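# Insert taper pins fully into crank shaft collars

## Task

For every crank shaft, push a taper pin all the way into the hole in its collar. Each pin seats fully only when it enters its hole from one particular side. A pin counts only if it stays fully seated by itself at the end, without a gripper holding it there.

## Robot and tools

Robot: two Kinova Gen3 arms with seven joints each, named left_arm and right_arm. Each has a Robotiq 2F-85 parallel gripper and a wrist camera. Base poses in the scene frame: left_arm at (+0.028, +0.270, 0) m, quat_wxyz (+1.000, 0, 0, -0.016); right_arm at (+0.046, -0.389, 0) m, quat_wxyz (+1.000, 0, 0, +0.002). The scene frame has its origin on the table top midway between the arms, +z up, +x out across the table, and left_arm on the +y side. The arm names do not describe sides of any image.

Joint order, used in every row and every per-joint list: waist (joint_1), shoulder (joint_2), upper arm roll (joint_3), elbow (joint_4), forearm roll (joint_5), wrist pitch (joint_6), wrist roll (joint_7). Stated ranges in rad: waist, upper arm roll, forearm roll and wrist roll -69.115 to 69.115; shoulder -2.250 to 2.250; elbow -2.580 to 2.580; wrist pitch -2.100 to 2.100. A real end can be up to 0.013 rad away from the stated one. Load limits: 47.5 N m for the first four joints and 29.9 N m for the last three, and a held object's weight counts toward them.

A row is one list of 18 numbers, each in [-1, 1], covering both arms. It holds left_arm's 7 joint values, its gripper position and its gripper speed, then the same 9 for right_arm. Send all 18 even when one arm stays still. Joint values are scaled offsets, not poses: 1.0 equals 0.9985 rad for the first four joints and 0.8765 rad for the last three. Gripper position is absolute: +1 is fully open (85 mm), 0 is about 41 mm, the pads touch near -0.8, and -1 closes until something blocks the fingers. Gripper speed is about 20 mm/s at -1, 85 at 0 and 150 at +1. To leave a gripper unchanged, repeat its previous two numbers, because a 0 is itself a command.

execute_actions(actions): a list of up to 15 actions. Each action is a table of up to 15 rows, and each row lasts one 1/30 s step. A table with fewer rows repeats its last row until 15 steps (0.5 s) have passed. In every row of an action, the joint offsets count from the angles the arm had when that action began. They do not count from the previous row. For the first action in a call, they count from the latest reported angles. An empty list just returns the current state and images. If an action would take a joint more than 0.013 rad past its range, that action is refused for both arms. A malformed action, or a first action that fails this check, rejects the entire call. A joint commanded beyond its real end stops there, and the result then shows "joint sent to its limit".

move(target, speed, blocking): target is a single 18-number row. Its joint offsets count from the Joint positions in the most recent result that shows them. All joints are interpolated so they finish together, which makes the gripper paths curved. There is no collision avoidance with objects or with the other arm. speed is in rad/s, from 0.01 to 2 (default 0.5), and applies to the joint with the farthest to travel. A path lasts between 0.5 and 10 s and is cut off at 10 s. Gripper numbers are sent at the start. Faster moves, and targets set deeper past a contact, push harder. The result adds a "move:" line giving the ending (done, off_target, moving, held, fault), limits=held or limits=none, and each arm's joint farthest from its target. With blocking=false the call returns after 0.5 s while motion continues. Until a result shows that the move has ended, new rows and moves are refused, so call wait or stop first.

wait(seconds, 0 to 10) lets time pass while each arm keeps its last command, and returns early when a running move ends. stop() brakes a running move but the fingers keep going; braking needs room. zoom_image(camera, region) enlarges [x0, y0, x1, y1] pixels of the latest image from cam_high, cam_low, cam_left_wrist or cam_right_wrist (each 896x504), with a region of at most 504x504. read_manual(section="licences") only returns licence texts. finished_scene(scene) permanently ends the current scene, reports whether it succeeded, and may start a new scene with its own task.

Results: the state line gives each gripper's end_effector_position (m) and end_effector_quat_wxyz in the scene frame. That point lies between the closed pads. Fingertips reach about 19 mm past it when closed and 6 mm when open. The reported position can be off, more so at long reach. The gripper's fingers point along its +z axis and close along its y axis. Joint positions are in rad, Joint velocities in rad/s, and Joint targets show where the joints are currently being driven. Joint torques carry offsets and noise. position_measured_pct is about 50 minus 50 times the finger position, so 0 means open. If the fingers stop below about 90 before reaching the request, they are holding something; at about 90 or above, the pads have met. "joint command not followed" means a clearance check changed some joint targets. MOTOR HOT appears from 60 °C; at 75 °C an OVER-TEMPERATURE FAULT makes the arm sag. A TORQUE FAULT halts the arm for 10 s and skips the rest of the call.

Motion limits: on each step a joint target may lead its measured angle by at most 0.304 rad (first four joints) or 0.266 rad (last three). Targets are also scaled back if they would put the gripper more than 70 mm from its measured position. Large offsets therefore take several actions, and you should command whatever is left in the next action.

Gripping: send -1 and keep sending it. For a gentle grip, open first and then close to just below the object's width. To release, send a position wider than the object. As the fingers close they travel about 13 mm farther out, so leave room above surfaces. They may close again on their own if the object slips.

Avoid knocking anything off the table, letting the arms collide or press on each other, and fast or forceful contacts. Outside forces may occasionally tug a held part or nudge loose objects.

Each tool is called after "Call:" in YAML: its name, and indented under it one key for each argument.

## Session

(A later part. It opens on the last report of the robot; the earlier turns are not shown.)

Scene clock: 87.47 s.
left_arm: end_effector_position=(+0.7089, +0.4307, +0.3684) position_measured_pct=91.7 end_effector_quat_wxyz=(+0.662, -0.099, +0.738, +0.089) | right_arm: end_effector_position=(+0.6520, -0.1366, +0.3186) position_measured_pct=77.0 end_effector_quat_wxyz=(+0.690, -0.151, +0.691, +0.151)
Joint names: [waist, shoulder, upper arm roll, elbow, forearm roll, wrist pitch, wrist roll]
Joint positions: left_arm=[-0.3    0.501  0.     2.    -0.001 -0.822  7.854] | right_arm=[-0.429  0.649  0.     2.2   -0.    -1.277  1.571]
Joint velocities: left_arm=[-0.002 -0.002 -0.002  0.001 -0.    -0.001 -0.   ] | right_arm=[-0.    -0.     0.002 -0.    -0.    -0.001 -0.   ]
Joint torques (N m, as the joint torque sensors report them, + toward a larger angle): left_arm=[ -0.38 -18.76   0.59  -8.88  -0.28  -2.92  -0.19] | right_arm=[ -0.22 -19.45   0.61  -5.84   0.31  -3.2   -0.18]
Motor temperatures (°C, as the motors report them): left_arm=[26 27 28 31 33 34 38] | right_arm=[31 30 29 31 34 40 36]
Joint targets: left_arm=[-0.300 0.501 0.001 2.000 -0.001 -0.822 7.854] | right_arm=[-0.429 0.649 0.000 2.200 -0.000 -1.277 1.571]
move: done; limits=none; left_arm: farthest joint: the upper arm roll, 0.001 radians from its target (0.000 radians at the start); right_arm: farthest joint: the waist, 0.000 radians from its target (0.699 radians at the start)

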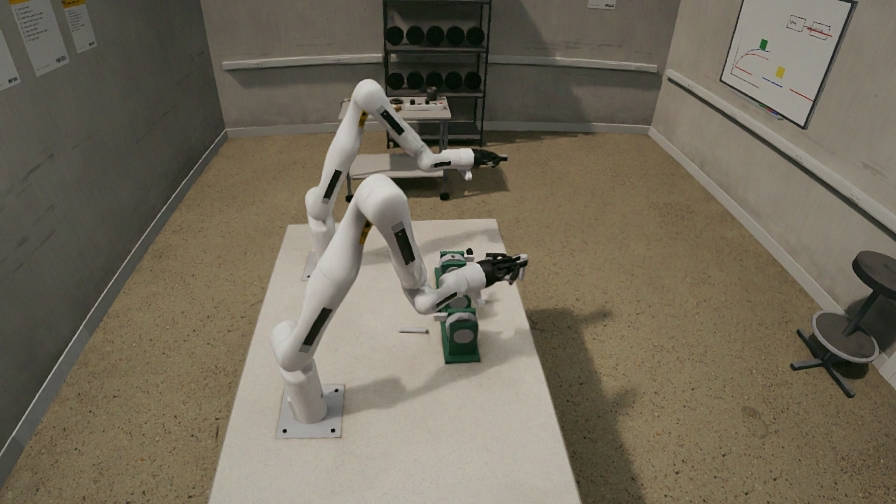

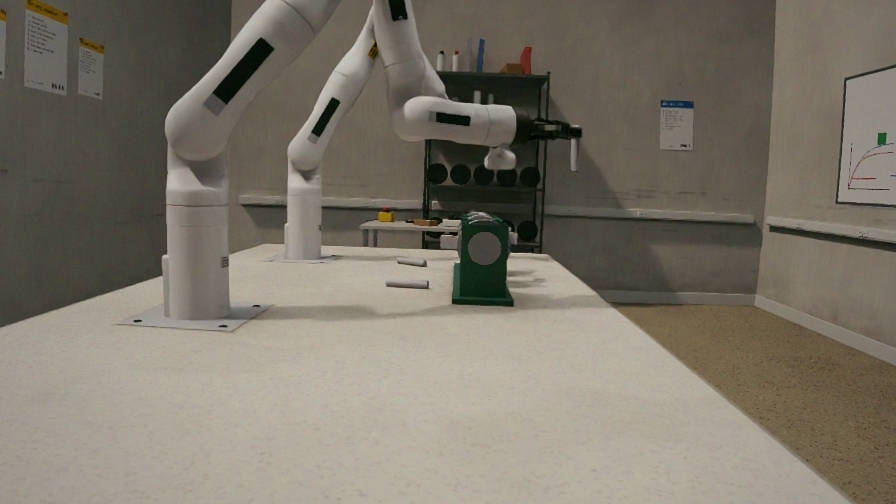

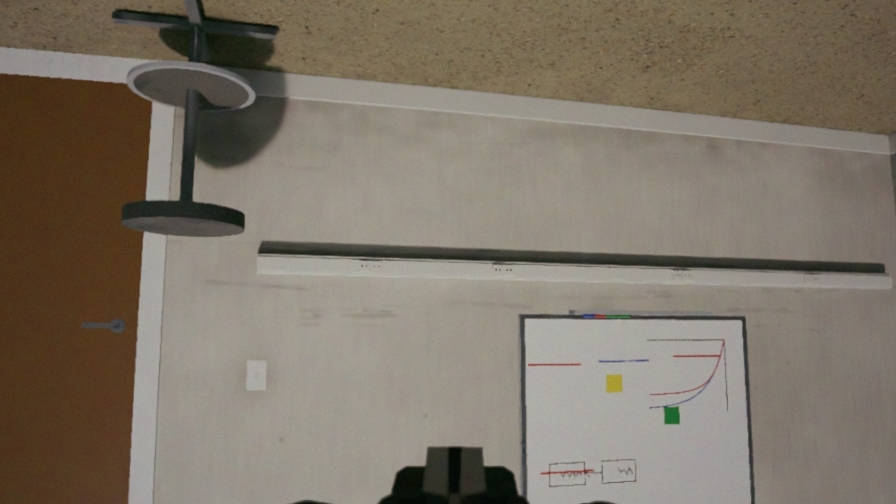

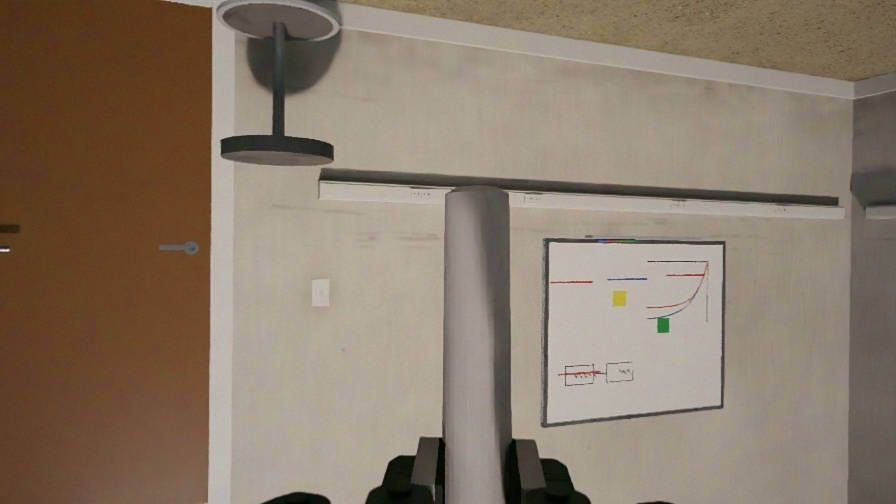

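Call:
move:
  target: [0,-0.05,0,-0.3,0,1,0,-1,0,-0.4537,0.2641,0,-0.0183,0,-0.282,0,-1,0]
  speed: 0.8

Call:
zoom_image:
  camera: "cam_high"
  region: [420,220,490,280]

Call:
zoom_image:
  camera: "cam_low"
  region: [450,170,520,250]

Scene clock: 89.67 s.
left_arm: end_effector_position=(+0.7064, +0.4301, +0.3065) position_measured_pct=91.7 end_effector_quat_wxyz=(+0.447, -0.119, +0.885, +0.060) | right_arm: end_effector_position=(+0.4824, +0.1054, +0.2283) position_measured_pct=77.0 end_effector_quat_wxyz=(+0.639, -0.302, +0.639, +0.303)
Joint names: [waist, shoulder, upper arm roll, elbow, forearm roll, wrist pitch, wrist roll]
Joint positions: left_arm=[-0.3    0.451  0.     1.701 -0.001  0.054  7.854] | right_arm=[-0.882  0.913  0.     2.182 -0.    -1.525  1.571]
Joint velocities: left_arm=[-0.    -0.001 -0.001 -0.     0.    -0.     0.   ] | right_arm=[-0.003  0.001  0.    -0.003 -0.    -0.002  0.   ]
Joint torques (N m, as the joint torque sensors report them, + toward a larger angle): left_arm=[  0.04 -19.04  -0.17 -10.02  -0.09  -2.39  -0.24] | right_arm=[ -0.26 -21.53   0.61  -3.74   0.22  -3.19  -0.05]
Motor temperatures (°C, as the motors report them): left_arm=[26 27 28 31 33 34 38] | right_arm=[31 30 29 31 34 40 36]
Joint targets: left_arm=[-0.300 0.451 0.000 1.701 -0.001 0.054 7.854] | right_arm=[-0.882 0.913 0.000 2.182 -0.000 -1.525 1.571]
move: done; limits=none; left_arm: farthest joint: the waist, 0.000 radians from its target (0.000 radians at the start); right_arm: farthest joint: the waist, 0.000 radians from its target (0.453 radians at the start)

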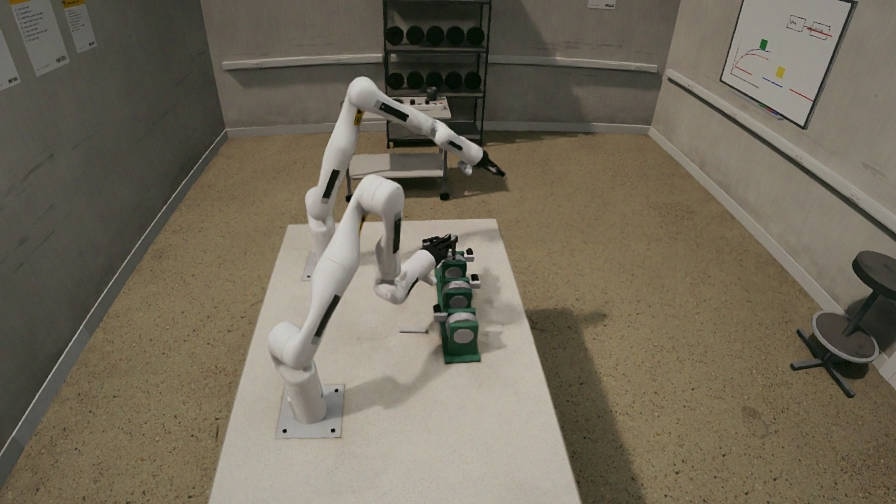

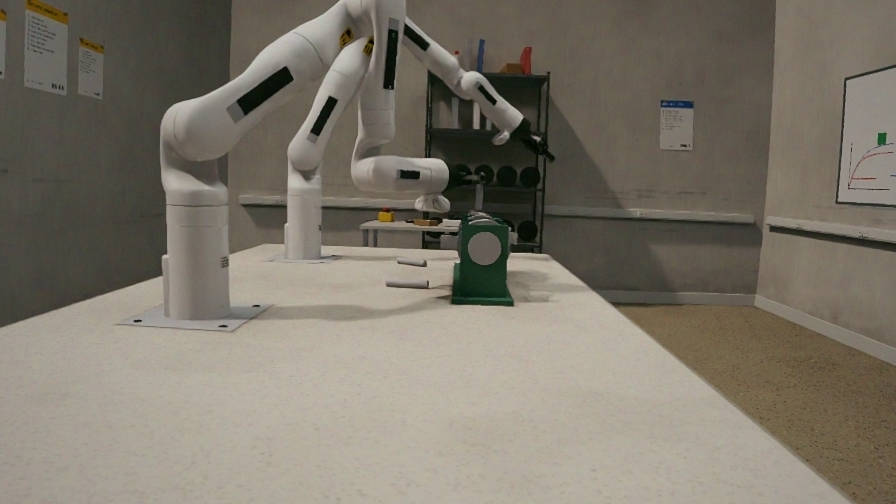

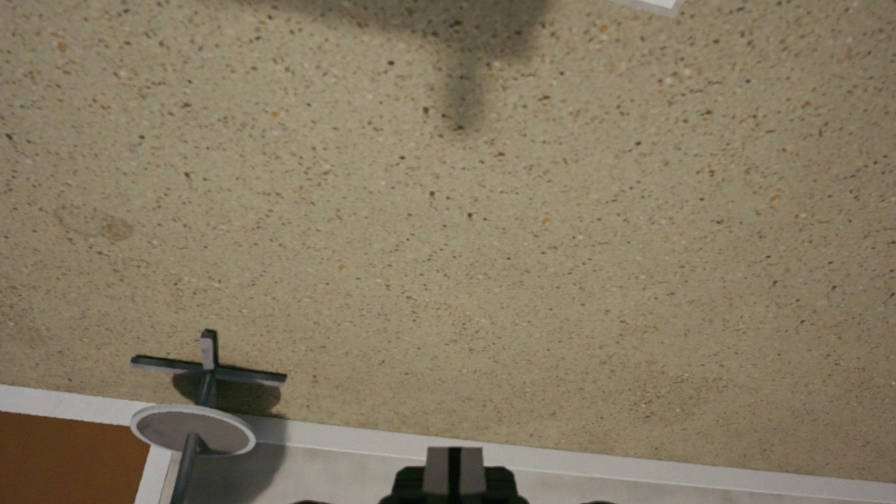

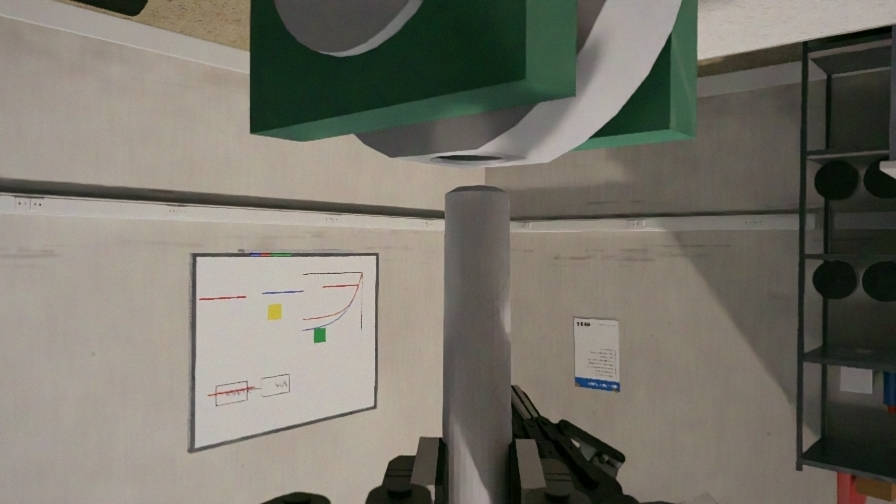

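Region (420, 220, 490, 280) of cam_high's 896x504 image, scaled by 7.200, with more detail than that image has; it fills the top 432 rows of this view, and the rest is white.

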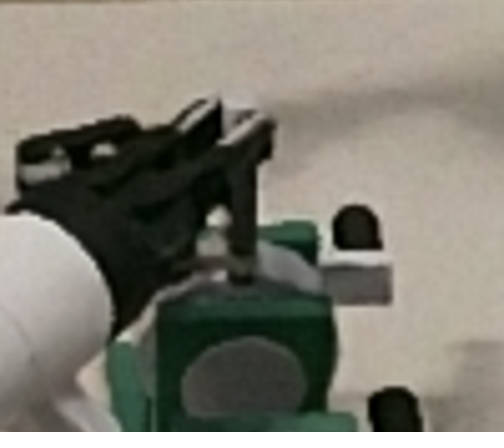

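Region (450, 170, 520, 250) of cam_low's 896x504 image, scaled by 6.300, with more detail than that image has; it fills the left 441 columns of this view, and the rest is white.

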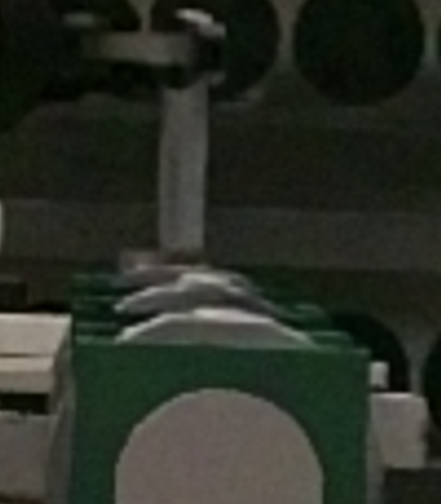

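Call:
move:
  target: [0.1,0,0,-0.176,0,1,0,-1,0,0.0041,0.0116,0,-0.0023,0,-0.0106,0,-1,0]
  speed: 1.1

Call:
zoom_image:
  camera: "cam_right_wrist"
  region: [380,120,580,240]

Call:
zoom_image:
  camera: "cam_low"
  region: [455,190,505,230]

Call:
zoom_image:
  camera: "cam_left_wrist"
  region: [0,0,504,504]

Scene clock: 91.47 s.
left_arm: end_effector_position=(+0.5690, +0.3366, +0.2370) position_measured_pct=91.7 end_effector_quat_wxyz=(+0.117, -0.083, +0.990, +0.010) | right_arm: end_effector_position=(+0.4844, +0.1037, +0.2243) position_measured_pct=77.0 end_effector_quat_wxyz=(+0.640, -0.301, +0.639, +0.301)
Joint names: [waist, shoulder, upper arm roll, elbow, forearm roll, wrist pitch, wrist roll]
Joint positions: left_arm=[-0.201  0.451  0.     1.525 -0.001  0.931  7.854] | right_arm=[-0.878  0.924  0.     2.179 -0.    -1.534  1.571]
Joint velocities: left_arm=[ 0.002  0.     0.    -0.001  0.     0.     0.   ] | right_arm=[ 0.    -0.001 -0.    -0.001 -0.    -0.    -0.   ]
Joint torques (N m, as the joint torque sensors report them, + toward a larger angle): left_arm=[ -0.35 -17.77   0.29  -9.03   0.05  -0.79  -0.24] | right_arm=[ -0.46 -21.48   0.59  -3.7   -0.02  -3.28  -0.23]
Motor temperatures (°C, as the motors report them): left_arm=[26 27 28 31 33 34 38] | right_arm=[31 30 29 31 34 40 36]
Joint targets: left_arm=[-0.200 0.451 0.000 1.525 -0.001 0.931 7.854] | right_arm=[-0.878 0.924 0.000 2.179 -0.000 -1.534 1.571]
move: done; limits=none; left_arm: farthest joint: the waist, 0.000 radians from its target (0.100 radians at the start); right_arm: farthest joint: the waist, 0.000 radians from its target (0.004 radians at the start)

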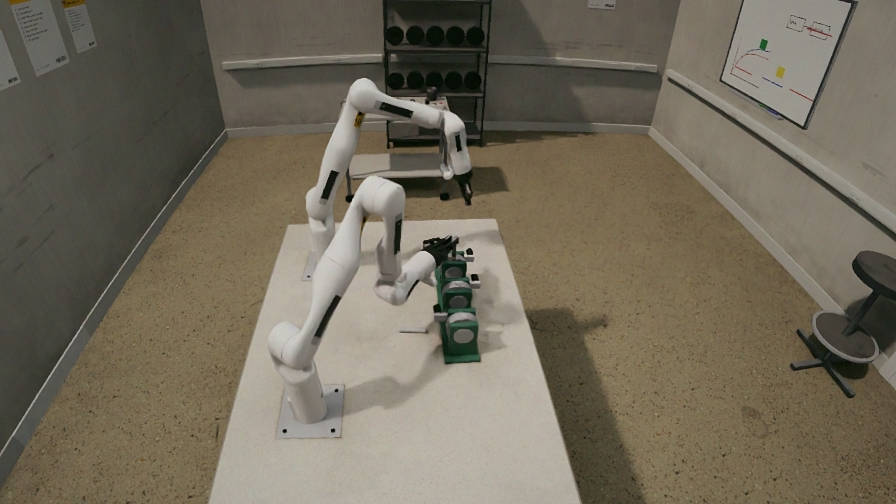

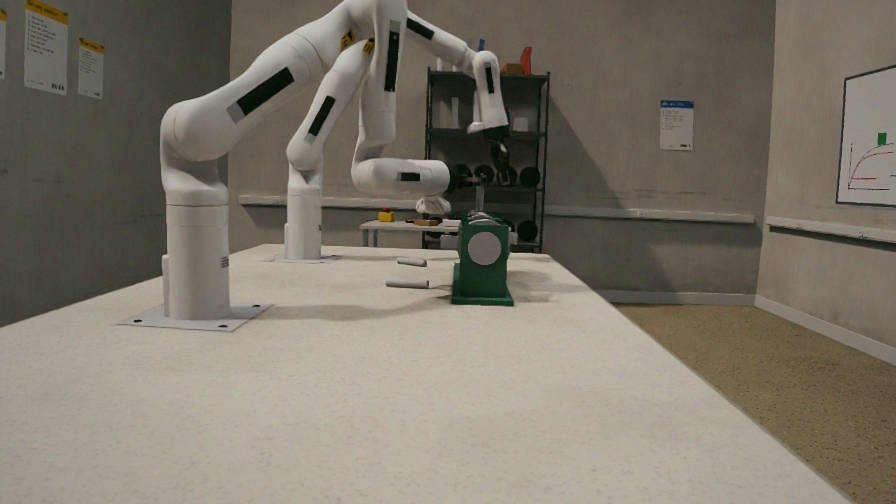

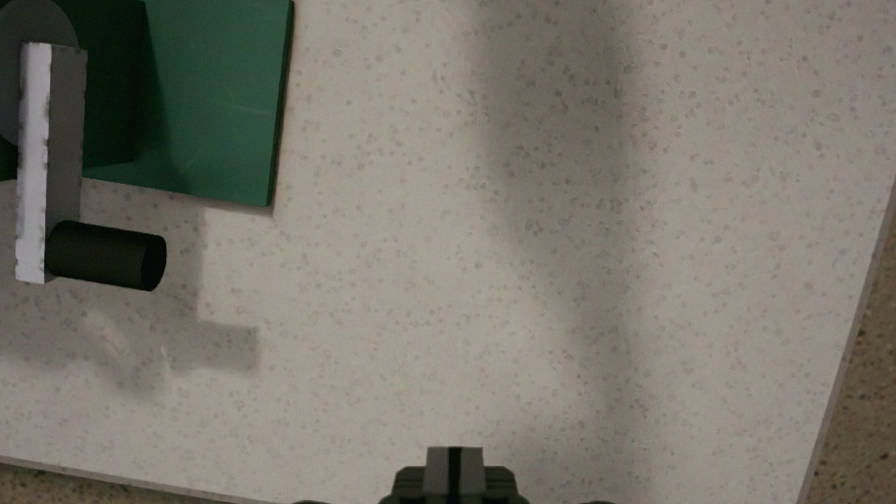

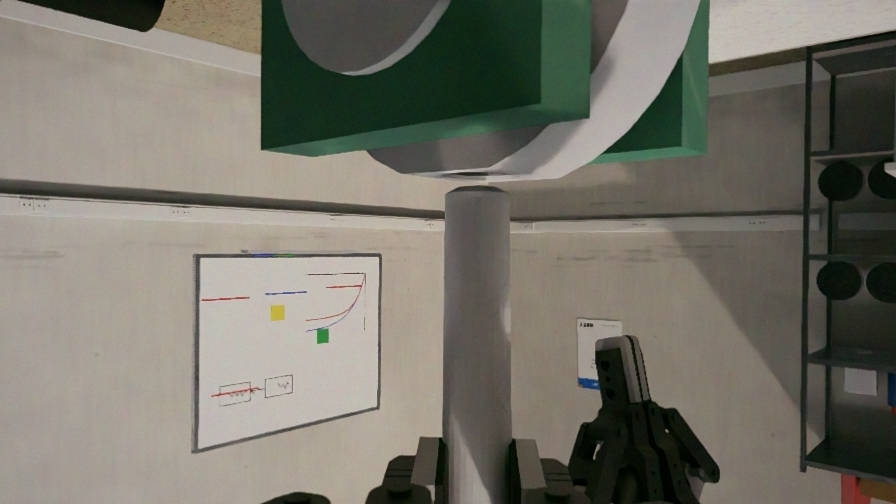

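Region (380, 120, 580, 240) of cam_right_wrist's 896x504 image, scaled by 2.520; it fills the top 302 rows of this view, and the rest is white.

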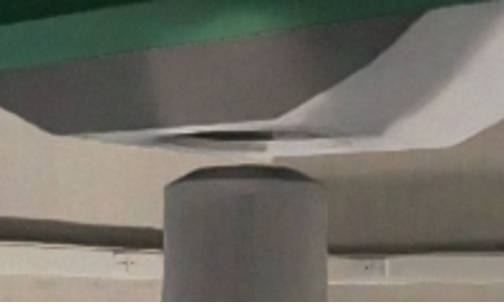

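Region (455, 190, 505, 230) of cam_low's 896x504 image, scaled by 10.080, with more detail than that image has; it fills the top 403 rows of this view, and the rest is white.

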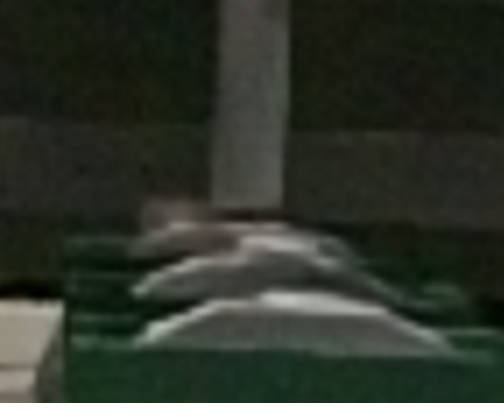

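Region (0, 0, 504, 504) of cam_left_wrist's 896x504 image, scaled by 1.000.

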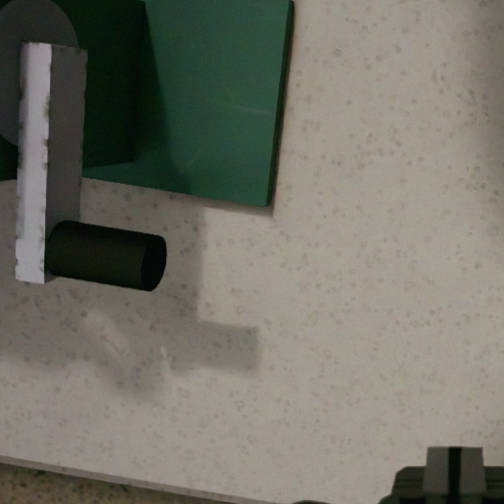

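Call:
move:
  target: [0,0,0,0,0,0.2,0,-1,0,-0.0005,0.0002,0,-0.0064,0,0.0071,0,-1,0]

Call:
move:
  target: [0,0,0,0,0,0,0,-1,0,0,0.029,0,-0.0058,0,-0.0264,0,-1,0]
  speed: 0.05

Scene clock: 92.63 s.
left_arm: end_effector_position=(+0.5159, +0.3276, +0.2290) position_measured_pct=91.7 end_effector_quat_wxyz=(+0.030, -0.083, +0.996, +0.003) | right_arm: end_effector_position=(+0.4854, +0.1054, +0.2243) position_measured_pct=77.0 end_effector_quat_wxyz=(+0.640, -0.301, +0.639, +0.301)
Joint names: [waist, shoulder, upper arm roll, elbow, forearm roll, wrist pitch, wrist roll]
Joint positions: left_arm=[-0.201  0.451  0.     1.525 -0.001  1.106  7.854] | right_arm=[-0.878  0.925  0.     2.173 -0.    -1.528  1.571]
Joint velocities: left_arm=[-0.001  0.     0.    -0.001  0.    -0.001  0.   ] | right_arm=[ 0.     0.     0.001  0.    -0.     0.    -0.   ]
Joint torques (N m, as the joint torque sensors report them, + toward a larger angle): left_arm=[ -0.43 -17.81  -0.4   -8.81  -0.1   -0.15  -0.11] | right_arm=[  0.12 -21.37   0.41  -3.64   0.07  -3.33   0.07]
Motor temperatures (°C, as the motors report them): left_arm=[26 27 28 31 33 34 38] | right_arm=[31 30 29 31 34 40 36]
Joint targets: left_arm=[-0.201 0.451 0.000 1.525 -0.001 1.106 7.854] | right_arm=[-0.878 0.925 0.000 2.173 -0.000 -1.528 1.571]
move: done; limits=none; left_arm: farthest joint: the waist, 0.000 radians from its target (0.001 radians at the start); right_arm: farthest joint: the waist, 0.000 radians from its target (0.001 radians at the start)

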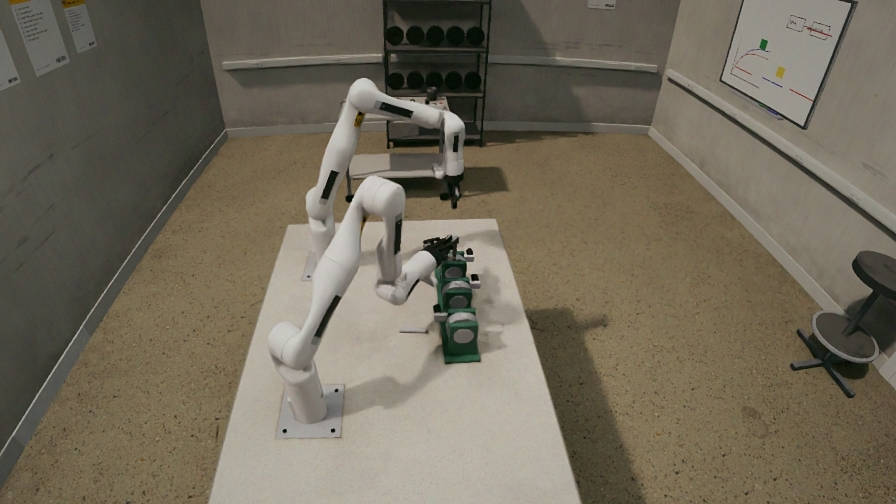

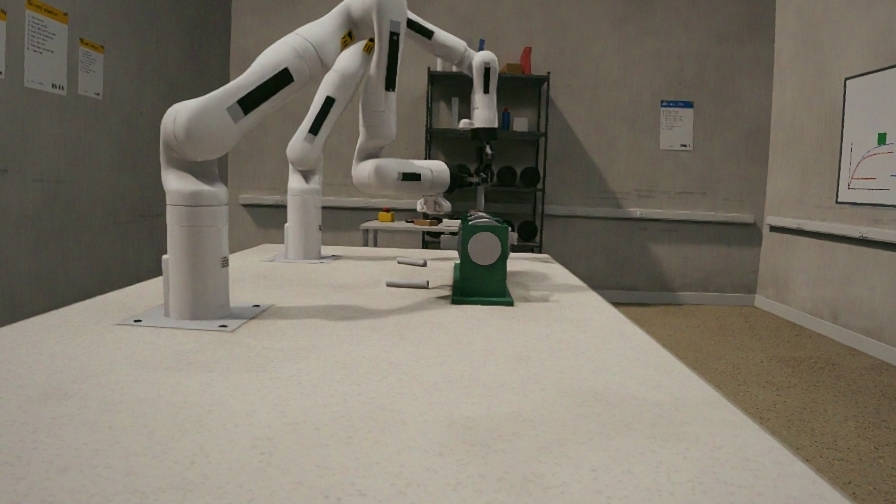

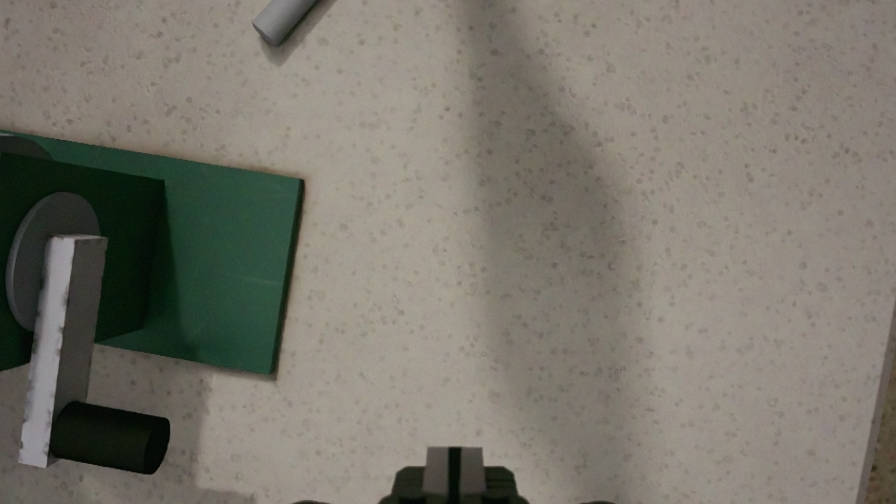

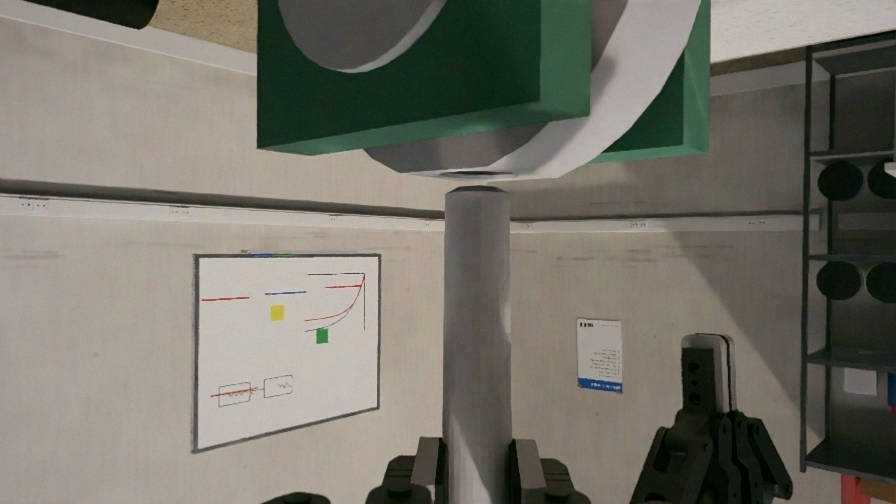

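Scene clock: 93.43 s.
left_arm: end_effector_position=(+0.5159, +0.3276, +0.2290) position_measured_pct=91.7 end_effector_quat_wxyz=(+0.030, -0.083, +0.996, +0.003) | right_arm: end_effector_position=(+0.4853, +0.1054, +0.2143) position_measured_pct=77.0 end_effector_quat_wxyz=(+0.640, -0.301, +0.639, +0.302)
Joint names: [waist, shoulder, upper arm roll, elbow, forearm roll, wrist pitch, wrist roll]
Joint positions: left_arm=[-0.201  0.451  0.     1.525 -0.001  1.106  7.854] | right_arm=[-0.878  0.953  0.     2.167 -0.    -1.551  1.571]
Joint velocities: left_arm=[ 0.    -0.    -0.    -0.    -0.     0.001 -0.   ] | right_arm=[-0.     0.003  0.    -0.001 -0.     0.    -0.   ]
Joint torques (N m, as the joint torque sensors report them, + toward a larger angle): left_arm=[ -0.03 -17.77  -0.37  -8.87  -0.24  -0.26   0.08] | right_arm=[ -0.28 -21.17   0.79  -3.71   0.13  -2.95   0.02]
Motor temperatures (°C, as the motors report them): left_arm=[26 27 28 31 33 34 38] | right_arm=[31 30 29 31 34 40 36]
Joint targets: left_arm=[-0.201 0.451 0.000 1.525 -0.001 1.106 7.854] | right_arm=[-0.878 0.954 0.000 2.167 -0.000 -1.551 1.571]
move: done; limits=none; left_arm: farthest joint: the waist, 0.000 radians from its target (0.000 radians at the start); right_arm: farthest joint: the shoulder, 0.001 radians from its target (0.029 radians at the start)

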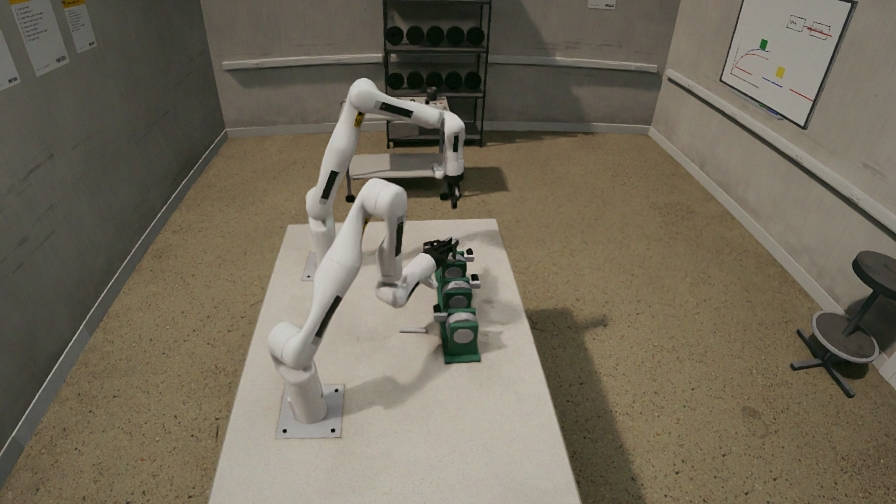

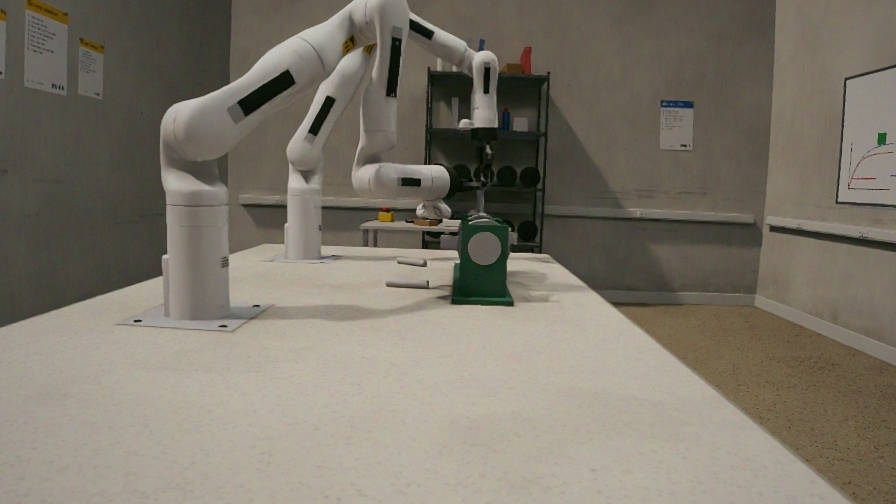

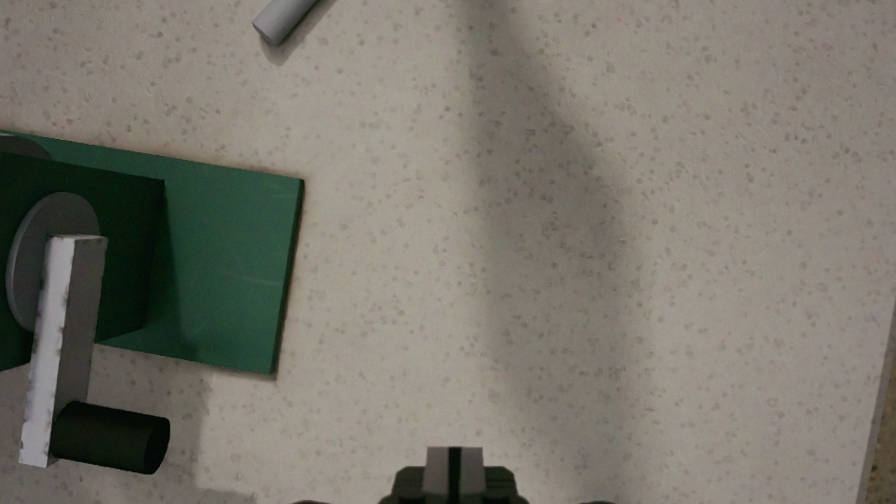

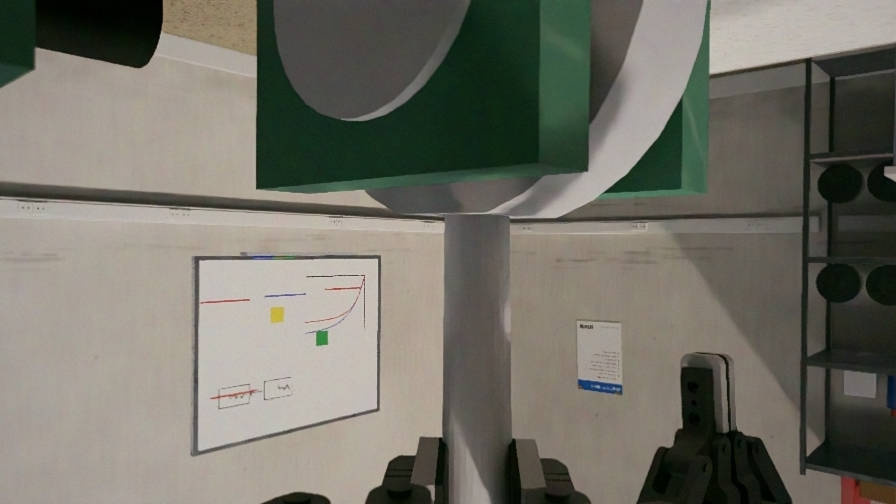

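Call:
move:
  target: [0,0,0,0,0,0,0,-1,0,0,0.0459,0,-0.0115,0,-0.039,0,-1,0]
  speed: 0.1

Call:
execute_actions:
  actions:
    - [[0,0,0,0,0,0,0,-1,0,0,0,0,0,0,0,0,-0.3,0]]

Scene clock: 94.50 s.
left_arm: end_effector_position=(+0.5159, +0.3276, +0.2290) position_measured_pct=91.7 end_effector_quat_wxyz=(+0.030, -0.083, +0.996, +0.003) | right_arm: end_effector_position=(+0.4850, +0.1055, +0.1982) position_measured_pct=77.0 end_effector_quat_wxyz=(+0.640, -0.302, +0.640, +0.302)
Joint names: [waist, shoulder, upper arm roll, elbow, forearm roll, wrist pitch, wrist roll]
Joint positions: left_arm=[-0.201  0.451  0.     1.525 -0.001  1.106  7.854] | right_arm=[-0.879  0.999  0.     2.156 -0.    -1.585  1.571]
Joint velocities: left_arm=[-0.     0.001 -0.    -0.    -0.     0.002  0.   ] | right_arm=[-0.     0.005 -0.     0.001 -0.     0.002 -0.   ]
Joint torques (N m, as the joint torque sensors report them, + toward a larger angle): left_arm=[ -0.31 -17.94   0.21  -8.55  -0.04  -0.13   0.03] | right_arm=[ -0.08 -21.75   0.55  -3.19  -0.21  -3.24  -0.01]
Motor temperatures (°C, as the motors report them): left_arm=[26 27 28 31 33 34 38] | right_arm=[31 30 29 31 34 40 36]
Joint targets: left_arm=[-0.201 0.451 0.000 1.525 -0.001 1.106 7.854] | right_arm=[-0.878 0.999 0.000 2.156 -0.000 -1.585 1.571]
move: done; limits=none; left_arm: farthest joint: the waist, 0.000 radians from its target (0.000 radians at the start); right_arm: farthest joint: the waist, 0.001 radians from its target (0.000 radians at the start)

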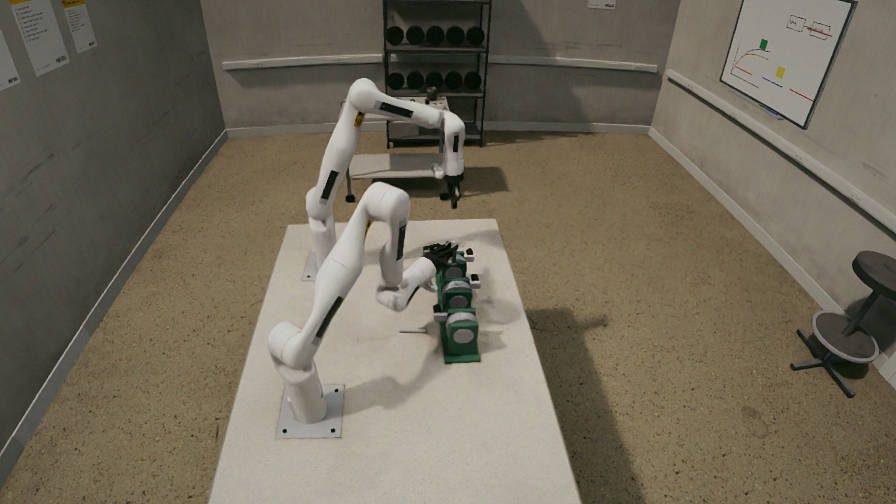

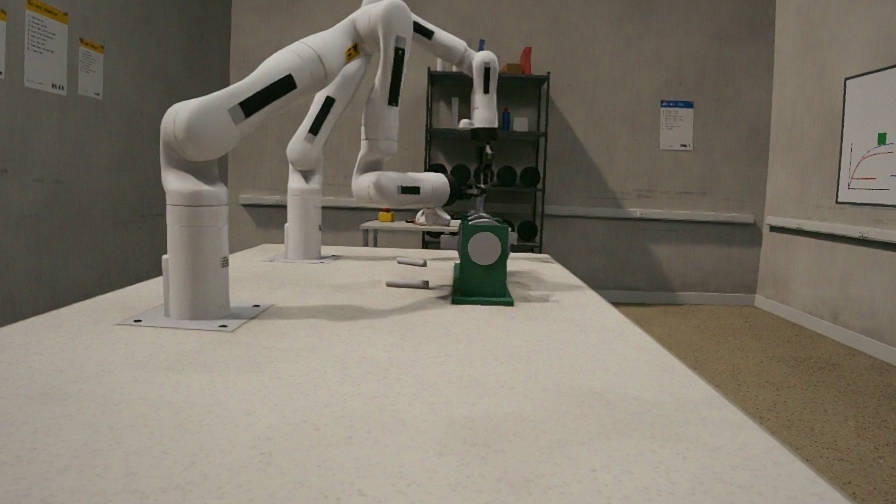

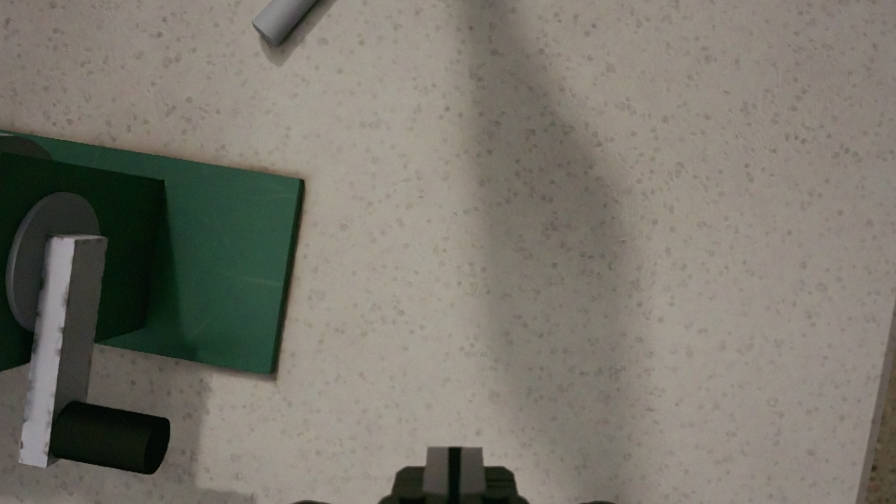

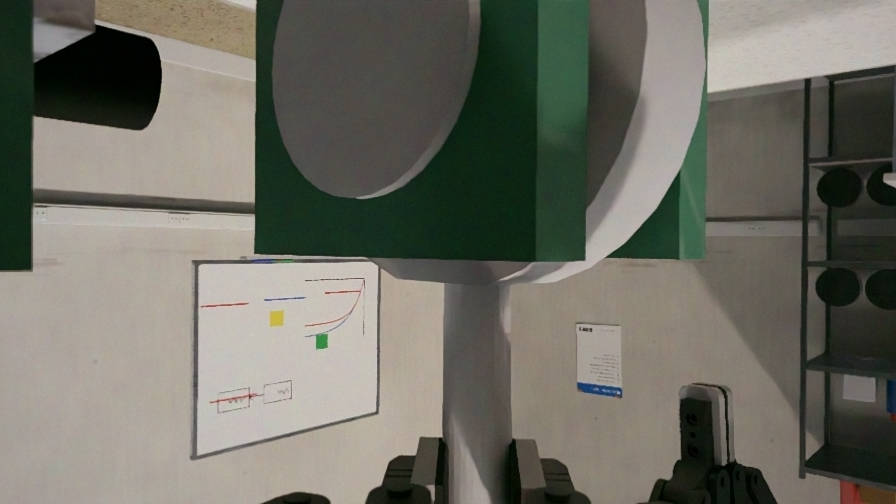

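Scene clock: 95.00 s.
left_arm: end_effector_position=(+0.5159, +0.3276, +0.2290) position_measured_pct=91.7 end_effector_quat_wxyz=(+0.030, -0.083, +0.996, +0.003) | right_arm: end_effector_position=(+0.4850, +0.1055, +0.1982) position_measured_pct=65.1 end_effector_quat_wxyz=(+0.640, -0.302, +0.639, +0.302)
Joint names: [waist, shoulder, upper arm roll, elbow, forearm roll, wrist pitch, wrist roll]
Joint positions: left_arm=[-0.201  0.451  0.     1.525 -0.001  1.106  7.854] | right_arm=[-0.879  0.999  0.     2.156 -0.    -1.585  1.571]
Joint velocities: left_arm=[0. 0. 0. 0. 0. 0. 0.] | right_arm=[-0.    -0.001  0.001 -0.002 -0.    -0.     0.   ]
Joint torques (N m, as the joint torque sensors report them, + toward a larger angle): left_arm=[  0.23 -17.95  -0.05  -8.86   0.04  -0.22  -0.14] | right_arm=[  0.07 -20.66   0.89  -2.29  -0.2   -3.09  -0.15]
Motor temperatures (°C, as the motors report them): left_arm=[26 27 28 31 33 34 38] | right_arm=[31 30 29 31 34 40 36]
Joint targets: left_arm=[-0.201 0.451 0.000 1.525 -0.001 1.106 7.854] | right_arm=[-0.879 0.999 0.000 2.156 -0.000 -1.585 1.571]

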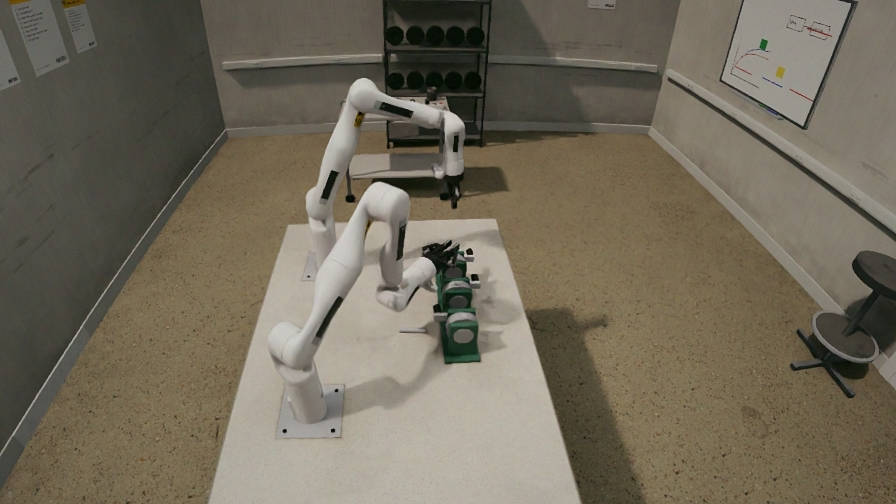

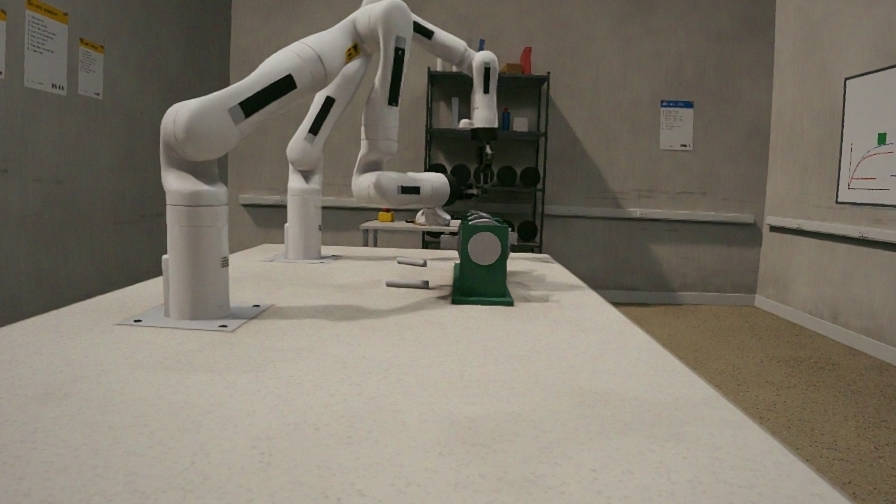

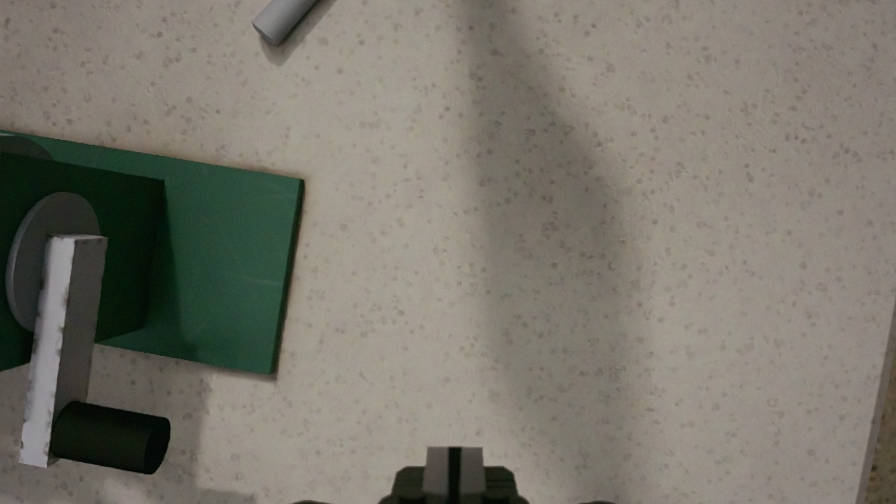

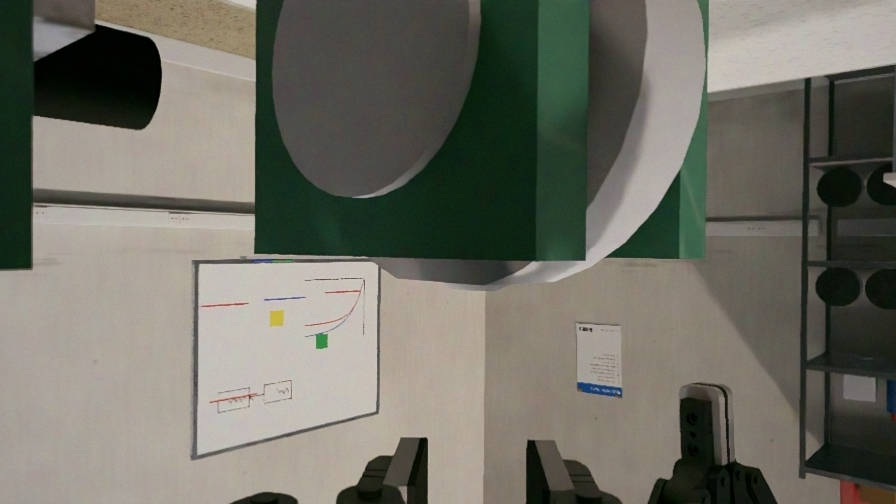

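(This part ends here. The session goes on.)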